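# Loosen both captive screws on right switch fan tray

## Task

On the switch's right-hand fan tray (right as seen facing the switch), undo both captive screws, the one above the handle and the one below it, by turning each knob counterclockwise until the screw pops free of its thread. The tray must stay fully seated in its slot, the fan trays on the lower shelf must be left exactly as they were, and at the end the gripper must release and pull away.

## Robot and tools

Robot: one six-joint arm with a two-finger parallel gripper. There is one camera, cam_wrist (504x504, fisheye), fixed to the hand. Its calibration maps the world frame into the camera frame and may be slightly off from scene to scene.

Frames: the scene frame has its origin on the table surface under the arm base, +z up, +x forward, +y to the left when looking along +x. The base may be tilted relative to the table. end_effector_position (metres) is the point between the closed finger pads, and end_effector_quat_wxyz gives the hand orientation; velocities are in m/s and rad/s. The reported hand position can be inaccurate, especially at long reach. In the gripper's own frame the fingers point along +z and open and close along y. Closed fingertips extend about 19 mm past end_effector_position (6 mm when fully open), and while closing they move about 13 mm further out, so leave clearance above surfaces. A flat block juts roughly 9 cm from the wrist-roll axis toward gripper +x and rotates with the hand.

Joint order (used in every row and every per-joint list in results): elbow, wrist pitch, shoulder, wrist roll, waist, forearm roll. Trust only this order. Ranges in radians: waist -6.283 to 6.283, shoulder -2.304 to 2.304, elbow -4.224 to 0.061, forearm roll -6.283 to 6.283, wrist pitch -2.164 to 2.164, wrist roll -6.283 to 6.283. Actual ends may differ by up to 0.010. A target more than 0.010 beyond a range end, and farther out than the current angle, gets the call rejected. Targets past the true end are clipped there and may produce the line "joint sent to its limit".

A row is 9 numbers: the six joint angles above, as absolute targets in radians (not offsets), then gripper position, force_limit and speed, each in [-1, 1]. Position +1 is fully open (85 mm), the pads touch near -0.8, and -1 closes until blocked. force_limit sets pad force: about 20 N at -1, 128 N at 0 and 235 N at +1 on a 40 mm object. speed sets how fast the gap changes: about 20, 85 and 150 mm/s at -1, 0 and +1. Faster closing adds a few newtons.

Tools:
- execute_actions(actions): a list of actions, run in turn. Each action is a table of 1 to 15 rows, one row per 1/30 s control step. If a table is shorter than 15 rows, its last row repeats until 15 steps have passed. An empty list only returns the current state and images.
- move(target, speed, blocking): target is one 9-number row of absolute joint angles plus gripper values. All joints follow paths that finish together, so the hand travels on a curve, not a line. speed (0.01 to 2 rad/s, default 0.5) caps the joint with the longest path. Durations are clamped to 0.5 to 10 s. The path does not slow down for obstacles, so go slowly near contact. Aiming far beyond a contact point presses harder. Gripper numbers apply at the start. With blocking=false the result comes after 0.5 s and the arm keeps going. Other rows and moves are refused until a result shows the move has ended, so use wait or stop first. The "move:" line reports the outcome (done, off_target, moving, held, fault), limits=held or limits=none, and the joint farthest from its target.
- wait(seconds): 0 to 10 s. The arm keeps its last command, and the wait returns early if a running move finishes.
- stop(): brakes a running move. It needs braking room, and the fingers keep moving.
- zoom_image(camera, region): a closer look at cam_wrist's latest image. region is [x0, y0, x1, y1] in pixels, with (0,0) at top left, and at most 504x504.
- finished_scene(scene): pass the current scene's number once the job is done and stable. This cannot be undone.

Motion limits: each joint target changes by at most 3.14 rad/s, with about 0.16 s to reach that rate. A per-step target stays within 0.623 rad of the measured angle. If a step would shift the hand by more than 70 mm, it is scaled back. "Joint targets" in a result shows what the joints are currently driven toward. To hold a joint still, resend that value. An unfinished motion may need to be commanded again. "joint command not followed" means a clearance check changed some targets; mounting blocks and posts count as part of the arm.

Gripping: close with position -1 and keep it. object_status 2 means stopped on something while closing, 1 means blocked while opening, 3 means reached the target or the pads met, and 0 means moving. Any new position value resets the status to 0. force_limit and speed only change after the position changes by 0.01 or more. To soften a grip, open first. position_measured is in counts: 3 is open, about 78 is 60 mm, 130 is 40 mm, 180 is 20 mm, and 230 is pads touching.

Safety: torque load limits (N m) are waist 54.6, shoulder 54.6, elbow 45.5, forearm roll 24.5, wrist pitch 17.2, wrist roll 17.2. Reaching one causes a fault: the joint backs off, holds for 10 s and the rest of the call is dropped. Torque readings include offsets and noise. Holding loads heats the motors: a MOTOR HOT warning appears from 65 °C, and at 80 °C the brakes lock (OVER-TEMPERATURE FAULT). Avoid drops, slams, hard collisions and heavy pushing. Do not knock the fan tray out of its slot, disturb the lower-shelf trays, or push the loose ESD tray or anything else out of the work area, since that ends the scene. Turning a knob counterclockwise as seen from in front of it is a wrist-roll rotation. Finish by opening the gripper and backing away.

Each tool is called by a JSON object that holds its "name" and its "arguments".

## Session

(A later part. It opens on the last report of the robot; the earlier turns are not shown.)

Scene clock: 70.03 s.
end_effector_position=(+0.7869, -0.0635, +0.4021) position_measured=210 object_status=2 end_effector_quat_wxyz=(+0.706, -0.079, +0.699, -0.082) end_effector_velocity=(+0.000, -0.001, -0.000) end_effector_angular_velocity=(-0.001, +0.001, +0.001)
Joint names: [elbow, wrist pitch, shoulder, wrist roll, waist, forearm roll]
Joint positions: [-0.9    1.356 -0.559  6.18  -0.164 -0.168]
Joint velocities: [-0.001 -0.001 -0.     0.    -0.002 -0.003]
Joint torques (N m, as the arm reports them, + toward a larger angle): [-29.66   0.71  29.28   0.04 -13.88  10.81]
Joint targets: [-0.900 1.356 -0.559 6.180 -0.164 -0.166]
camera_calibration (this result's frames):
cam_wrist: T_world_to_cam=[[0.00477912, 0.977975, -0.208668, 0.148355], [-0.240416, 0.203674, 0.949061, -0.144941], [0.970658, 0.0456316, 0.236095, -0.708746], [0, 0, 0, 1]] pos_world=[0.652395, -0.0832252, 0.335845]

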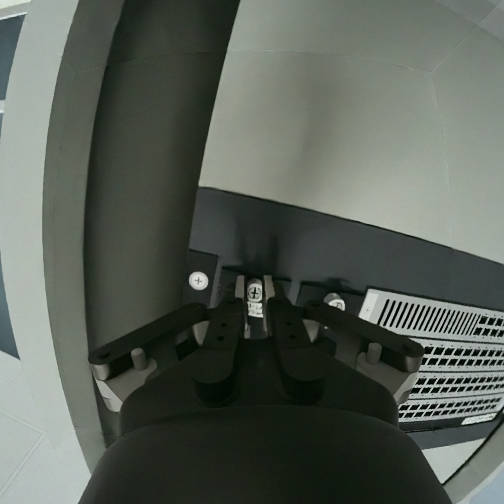

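{"name": "move", "arguments": {"target": [-0.895, 1.358, -0.5565, -6.1, -0.1625, -0.166, -1, 0.5, 0], "speed": 2.0}}

{"name": "execute_actions", "arguments": {"actions": [[[-0.895, 1.358, -0.5565, -6.1, -0.1625, -0.166, -0.3, 0, 1]], [[-0.895, 1.358, -0.5565, -6.1, -0.1625, -0.166, -0.3, 0, 1]]]}}

{"name": "move", "arguments": {"target": [-0.895, 1.358, -0.5565, 6.18, -0.1625, -0.166, -0.3, 0, 1], "speed": 2.0}}

{"name": "execute_actions", "arguments": {"actions": [[[-0.895, 1.358, -0.5565, 6.18, -0.1625, -0.166, -1, 0.5, 0]], [[-0.895, 1.358, -0.5565, 6.18, -0.1625, -0.166, -1, 0.5, 0]]]}}

{"name": "move", "arguments": {"target": [-0.890, 1.360, -0.554, -6.1, -0.1625, -0.166, -1, 0.5, 0], "speed": 2.0}}

Scene clock: 77.57 s.
end_effector_position=(+0.7856, -0.0626, +0.4018) position_measured=210 object_status=2 end_effector_quat_wxyz=(+0.710, +0.022, +0.704, +0.020) end_effector_velocity=(+0.000, +0.001, -0.000) end_effector_angular_velocity=(-0.003, -0.001, +0.002)
Joint names: [elbow, wrist pitch, shoulder, wrist roll, waist, forearm roll]
Joint positions: [-0.895  1.358 -0.557 -6.1   -0.163 -0.166]
Joint velocities: [ 0.     0.001 -0.    -0.003  0.001 -0.   ]
Joint torques (N m, as the arm reports them, + toward a larger angle): [-24.32   1.28  26.55   0.12   0.96   2.03]
Joint targets: [-0.895 1.358 -0.557 -6.100 -0.162 -0.166]
move: done; limits=none; farthest joint: the waist, 0.000 radians from its target (0.002 radians at the start)
camera_calibration (this result's frames):
cam_wrist: T_world_to_cam=[[0.00249984, 0.99701, 0.0772361, 0.0356025], [-0.24061, -0.0743675, 0.967769, -0.169995], [0.970619, -0.021003, 0.239704, -0.712969], [0, 0, 0, 1]] pos_world=[0.65103, -0.0631126, 0.332668]

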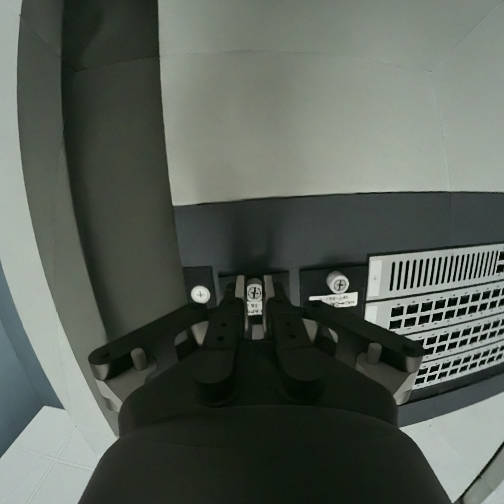

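Scene clock: 78.57 s.
end_effector_position=(+0.7856, -0.0625, +0.4020) position_measured=167 object_status=3 end_effector_quat_wxyz=(+0.710, +0.022, +0.703, +0.020) end_effector_velocity=(+0.000, +0.001, -0.000) end_effector_angular_velocity=(-0.000, -0.000, +0.001)
Joint names: [elbow, wrist pitch, shoulder, wrist roll, waist, forearm roll]
Joint positions: [-0.895  1.358 -0.557 -6.1   -0.162 -0.166]
Joint velocities: [-0.     0.    -0.    -0.     0.002  0.   ]
Joint torques (N m, as the arm reports them, + toward a larger angle): [-20.64   1.61  29.68   0.03   0.57   0.91]
Joint targets: [-0.895 1.358 -0.557 -6.100 -0.162 -0.166]
camera_calibration (this result's frames):
cam_wrist: T_world_to_cam=[[0.00210087, 0.997032, 0.0769564, 0.0358483], [-0.241093, -0.0741814, 0.967663, -0.169718], [0.9705, -0.0205866, 0.240222, -0.713102], [0, 0, 0, 1]] pos_world=[0.651072, -0.0630122, 0.332774]

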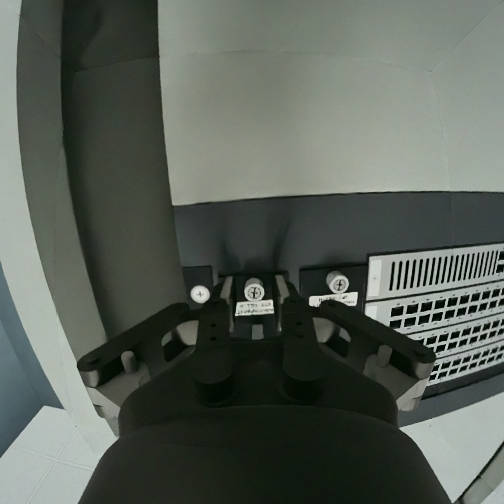

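Scene clock: 85.63 s.
end_effector_position=(+0.7856, -0.0625, +0.4020) position_measured=167 object_status=3 end_effector_quat_wxyz=(+0.706, -0.079, +0.699, -0.081) end_effector_velocity=(+0.000, +0.001, -0.000) end_effector_angular_velocity=(+0.002, +0.001, +0.001)
Joint names: [elbow, wrist pitch, shoulder, wrist roll, waist, forearm roll]
Joint positions: [-0.895  1.358 -0.556  6.18  -0.163 -0.166]
Joint velocities: [-0.    -0.001  0.     0.003  0.001 -0.   ]
Joint torques (N m, as the arm reports them, + toward a larger angle): [-20.81   1.74  30.17   0.21  -0.06   1.29]
Joint targets: [-0.895 1.358 -0.557 6.180 -0.162 -0.166]
move: done; limits=none; farthest joint: the waist, 0.000 radians from its target (0.000 radians at the start)
camera_calibration (this result's frames):
cam_wrist: T_world_to_cam=[[0.0048098, 0.978108, -0.208043, 0.147104], [-0.240105, 0.203089, 0.949265, -0.145776], [0.970735, 0.0453863, 0.235826, -0.707397], [0, 0, 0, 1]] pos_world=[0.650986, -0.082172, 0.335806]

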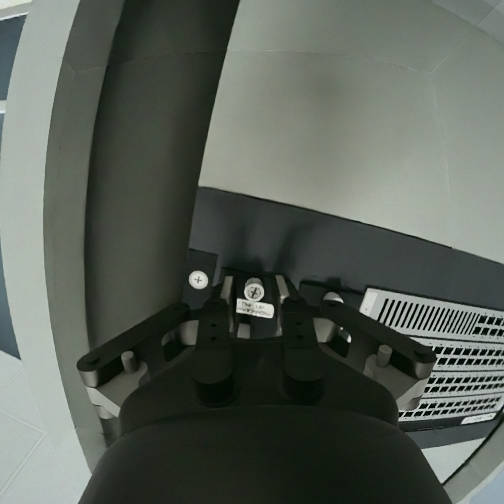

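Scene clock: 86.63 s.
end_effector_position=(+0.7855, -0.0625, +0.4020) position_measured=210 object_status=2 end_effector_quat_wxyz=(+0.706, -0.078, +0.699, -0.081) end_effector_velocity=(+0.000, +0.001, -0.000) end_effector_angular_velocity=(-0.000, +0.001, +0.002)
Joint names: [elbow, wrist pitch, shoulder, wrist roll, waist, forearm roll]
Joint positions: [-0.895  1.358 -0.556  6.18  -0.163 -0.166]
Joint velocities: [-0.    -0.001  0.    -0.     0.001 -0.001]
Joint torques (N m, as the arm reports them, + toward a larger angle): [-27.11   0.58  26.87   0.21   4.16   1.34]
Joint targets: [-0.895 1.358 -0.557 6.180 -0.162 -0.166]
camera_calibration (this result's frames):
cam_wrist: T_world_to_cam=[[0.00494328, 0.978167, -0.207761, 0.146946], [-0.240136, 0.202845, 0.949309, -0.145769], [0.970727, 0.0451983, 0.235896, -0.707316], [0, 0, 0, 1]] pos_world=[0.65088, -0.0821993, 0.335763]

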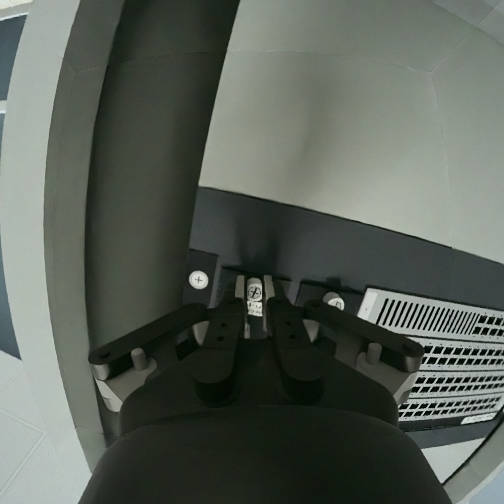

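Scene clock: 93.70 s.
end_effector_position=(+0.7838, -0.0622, +0.4017) position_measured=210 object_status=2 end_effector_quat_wxyz=(+0.710, +0.022, +0.704, +0.020) end_effector_velocity=(+0.000, +0.001, +0.000) end_effector_angular_velocity=(-0.003, -0.000, +0.001)
Joint names: [elbow, wrist pitch, shoulder, wrist roll, waist, forearm roll]
Joint positions: [-0.89   1.36  -0.554 -6.1   -0.163 -0.166]
Joint velocities: [-0.     0.     0.    -0.003  0.001 -0.   ]
Joint torques (N m, as the arm reports them, + toward a larger angle): [-20.51   1.42  28.25   0.07   4.26  -0.76]
Joint targets: [-0.890 1.360 -0.554 -6.100 -0.162 -0.166]
move: done; limits=none; farthest joint: the waist, 0.000 radians from its target (0.000 radians at the start)
camera_calibration (this result's frames):
cam_wrist: T_world_to_cam=[[0.0022487, 0.99698, 0.0776313, 0.0352451], [-0.240356, -0.0748169, 0.967797, -0.170529], [0.970682, -0.0208355, 0.239462, -0.711207], [0, 0, 0, 1]] pos_world=[0.649289, -0.0627155, 0.332609]

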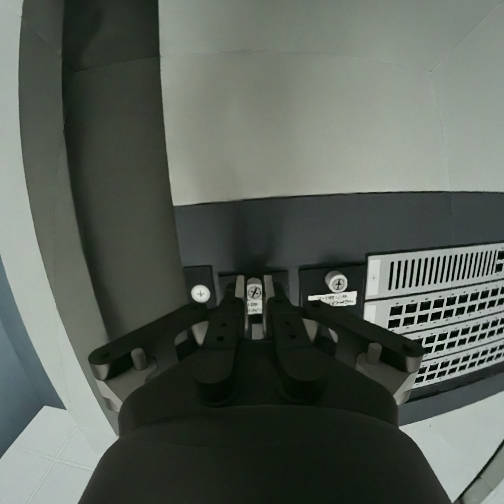

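{"name": "execute_actions", "arguments": {"actions": [[[-0.890, 1.360, -0.554, -6.1, -0.1625, -0.166, -0.4, 0, 1]], [[-0.890, 1.360, -0.554, -6.1, -0.1625, -0.166, -1, 0.5, 0]], [[-0.890, 1.360, -0.554, -6.1, -0.1625, -0.166, -1, 0.5, 0]]]}}

Scene clock: 95.43 s.
end_effector_position=(+0.7839, -0.0622, +0.4018) position_measured=209 object_status=2 end_effector_quat_wxyz=(+0.710, +0.022, +0.703, +0.020) end_effector_velocity=(-0.000, -0.001, +0.001) end_effector_angular_velocity=(-0.001, -0.002, -0.001)
Joint names: [elbow, wrist pitch, shoulder, wrist roll, waist, forearm roll]
Joint positions: [-0.89   1.36  -0.554 -6.1   -0.163 -0.166]
Joint velocities: [-0.     0.002  0.    -0.    -0.001  0.   ]
Joint torques (N m, as the arm reports them, + toward a larger angle): [-21.22   1.84  30.73   0.15   3.29   0.83]
Joint targets: [-0.890 1.360 -0.554 -6.100 -0.162 -0.166]
camera_calibration (this result's frames):
cam_wrist: T_world_to_cam=[[0.00214363, 0.997001, 0.0773627, 0.0353934], [-0.240619, -0.0745757, 0.967751, -0.170388], [0.970617, -0.0206894, 0.239737, -0.711315], [0, 0, 0, 1]] pos_world=[0.64934, -0.0627107, 0.332684]

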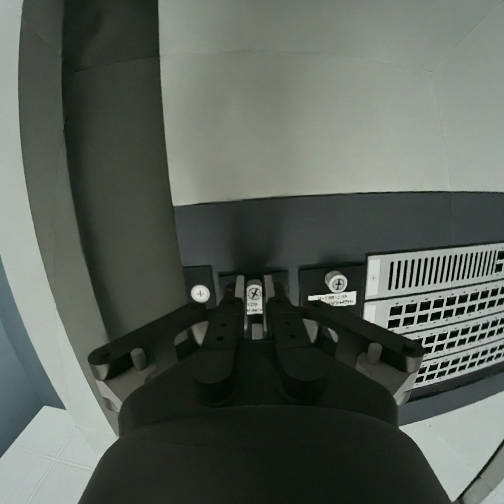

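{"name": "execute_actions", "arguments": {"actions": [[[-0.890, 1.360, -0.554, -6.1, -0.1625, -0.166, -0.2, 0, 1]], [[-0.890, 1.360, -0.554, -6.1, -0.1625, -0.166, -0.2, 0, 1]]]}}

{"name": "move", "arguments": {"target": [-0.908, 1.352, -0.563, -6.1, -0.1625, -0.166, -0.2, 0, 1], "speed": 0.03}}

Scene clock: 96.70 s.
end_effector_position=(+0.7839, -0.0622, +0.4018) position_measured=154 object_status=3 end_effector_quat_wxyz=(+0.710, +0.022, +0.703, +0.020) end_effector_velocity=(-0.000, -0.001, +0.000) end_effector_angular_velocity=(+0.000, -0.000, -0.001)
Joint names: [elbow, wrist pitch, shoulder, wrist roll, waist, forearm roll]
Joint positions: [-0.89   1.36  -0.554 -6.1   -0.162 -0.166]
Joint velocities: [ 0.    -0.     0.     0.    -0.001  0.   ]
Joint torques (N m, as the arm reports them, + toward a larger angle): [-20.05   1.78  28.86   0.2    0.13   2.  ]
Joint targets: [-0.890 1.360 -0.554 -6.100 -0.162 -0.166]
camera_calibration (this result's frames):
cam_wrist: T_world_to_cam=[[0.00210389, 0.997001, 0.0773589, 0.0354067], [-0.240635, -0.0745812, 0.967746, -0.170379], [0.970614, -0.0206513, 0.239756, -0.71132], [0, 0, 0, 1]] pos_world=[0.649344, -0.0626973, 0.332688]

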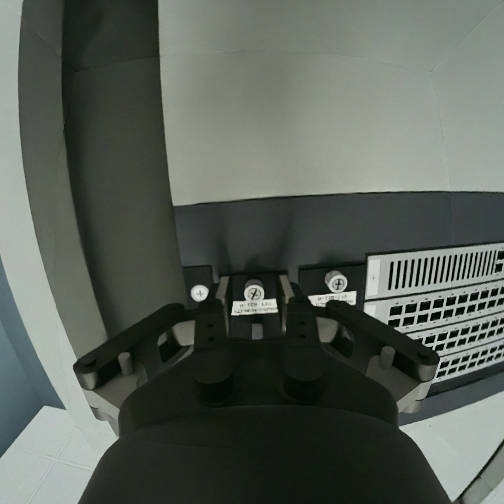

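Scene clock: 97.60 s.
end_effector_position=(+0.7899, -0.0632, +0.4022) position_measured=154 object_status=3 end_effector_quat_wxyz=(+0.710, +0.022, +0.703, +0.020) end_effector_velocity=(+0.000, -0.000, -0.000) end_effector_angular_velocity=(+0.000, +0.000, -0.000)
Joint names: [elbow, wrist pitch, shoulder, wrist roll, waist, forearm roll]
Joint positions: [-0.908  1.352 -0.563 -6.1   -0.162 -0.166]
Joint velocities: [-0.001 -0.    -0.001  0.    -0.     0.   ]
Joint torques (N m, as the arm reports them, + toward a larger angle): [-20.99   1.61  30.47   0.01  -0.16   1.3 ]
Joint targets: [-0.908 1.352 -0.563 -6.100 -0.162 -0.166]
move: done; limits=none; farthest joint: the waist, 0.000 radians from its target (0.000 radians at the start)
camera_calibration (this result's frames):
cam_wrist: T_world_to_cam=[[0.00225462, 0.997111, 0.0759234, 0.036896], [-0.24151, -0.0731332, 0.967639, -0.168487], [0.970396, -0.0205179, 0.240648, -0.717463], [0, 0, 0, 1]] pos_world=[0.655449, -0.0638322, 0.332889]

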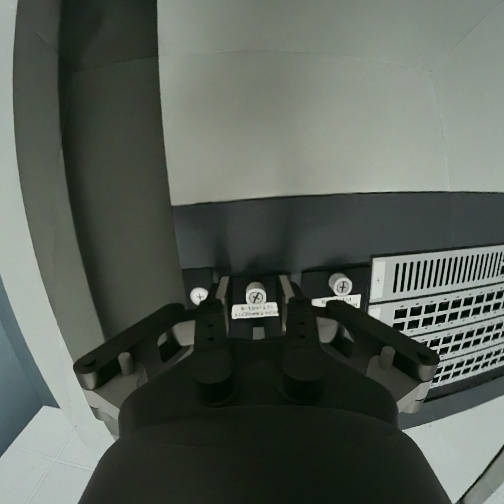

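{"name": "move", "arguments": {"target": [-0.70, 1.42, -0.40, -6.1, -0.17, -0.17, 1, 0, 1], "speed": 0.5}}

Scene clock: 98.73 s.
end_effector_position=(+0.7204, -0.0525, +0.4325) position_measured=3 object_status=3 end_effector_quat_wxyz=(+0.718, +0.023, +0.695, +0.022) end_effector_velocity=(-0.001, +0.001, +0.000) end_effector_angular_velocity=(-0.001, -0.000, +0.001)
Joint names: [elbow, wrist pitch, shoulder, wrist roll, waist, forearm roll]
Joint positions: [-0.7   1.42 -0.4  -6.1  -0.17 -0.17]
Joint velocities: [ 0.002  0.001  0.002 -0.001  0.001 -0.001]
Joint torques (N m, as the arm reports them, + toward a larger angle): [-19.22   1.71  24.5    0.18   1.56   1.66]
Joint targets: [-0.700 1.420 -0.400 -6.100 -0.170 -0.170]
move: done; limits=none; farthest joint: the waist, 0.000 radians from its target (0.008 radians at the start)
camera_calibration (this result's frames):
cam_wrist: T_world_to_cam=[[-0.000414381, 0.996674, 0.0814958, 0.0235307], [-0.263934, -0.078715, 0.961324, -0.195295], [0.964541, -0.0211111, 0.263088, -0.662635], [0, 0, 0, 1]] pos_world=[0.587603, -0.052814, 0.360155]

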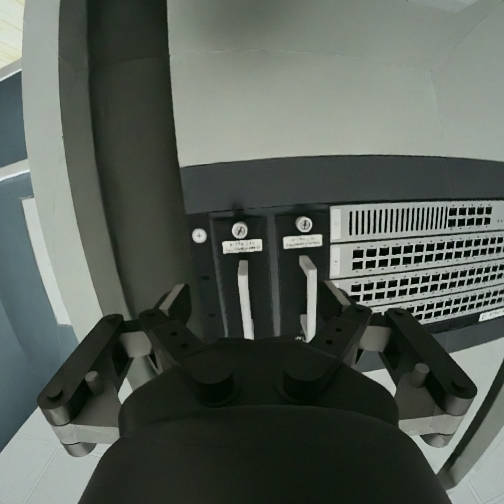

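{"name": "finished_scene", "arguments": {"scene": 2}}

The scene is finished: the task was done.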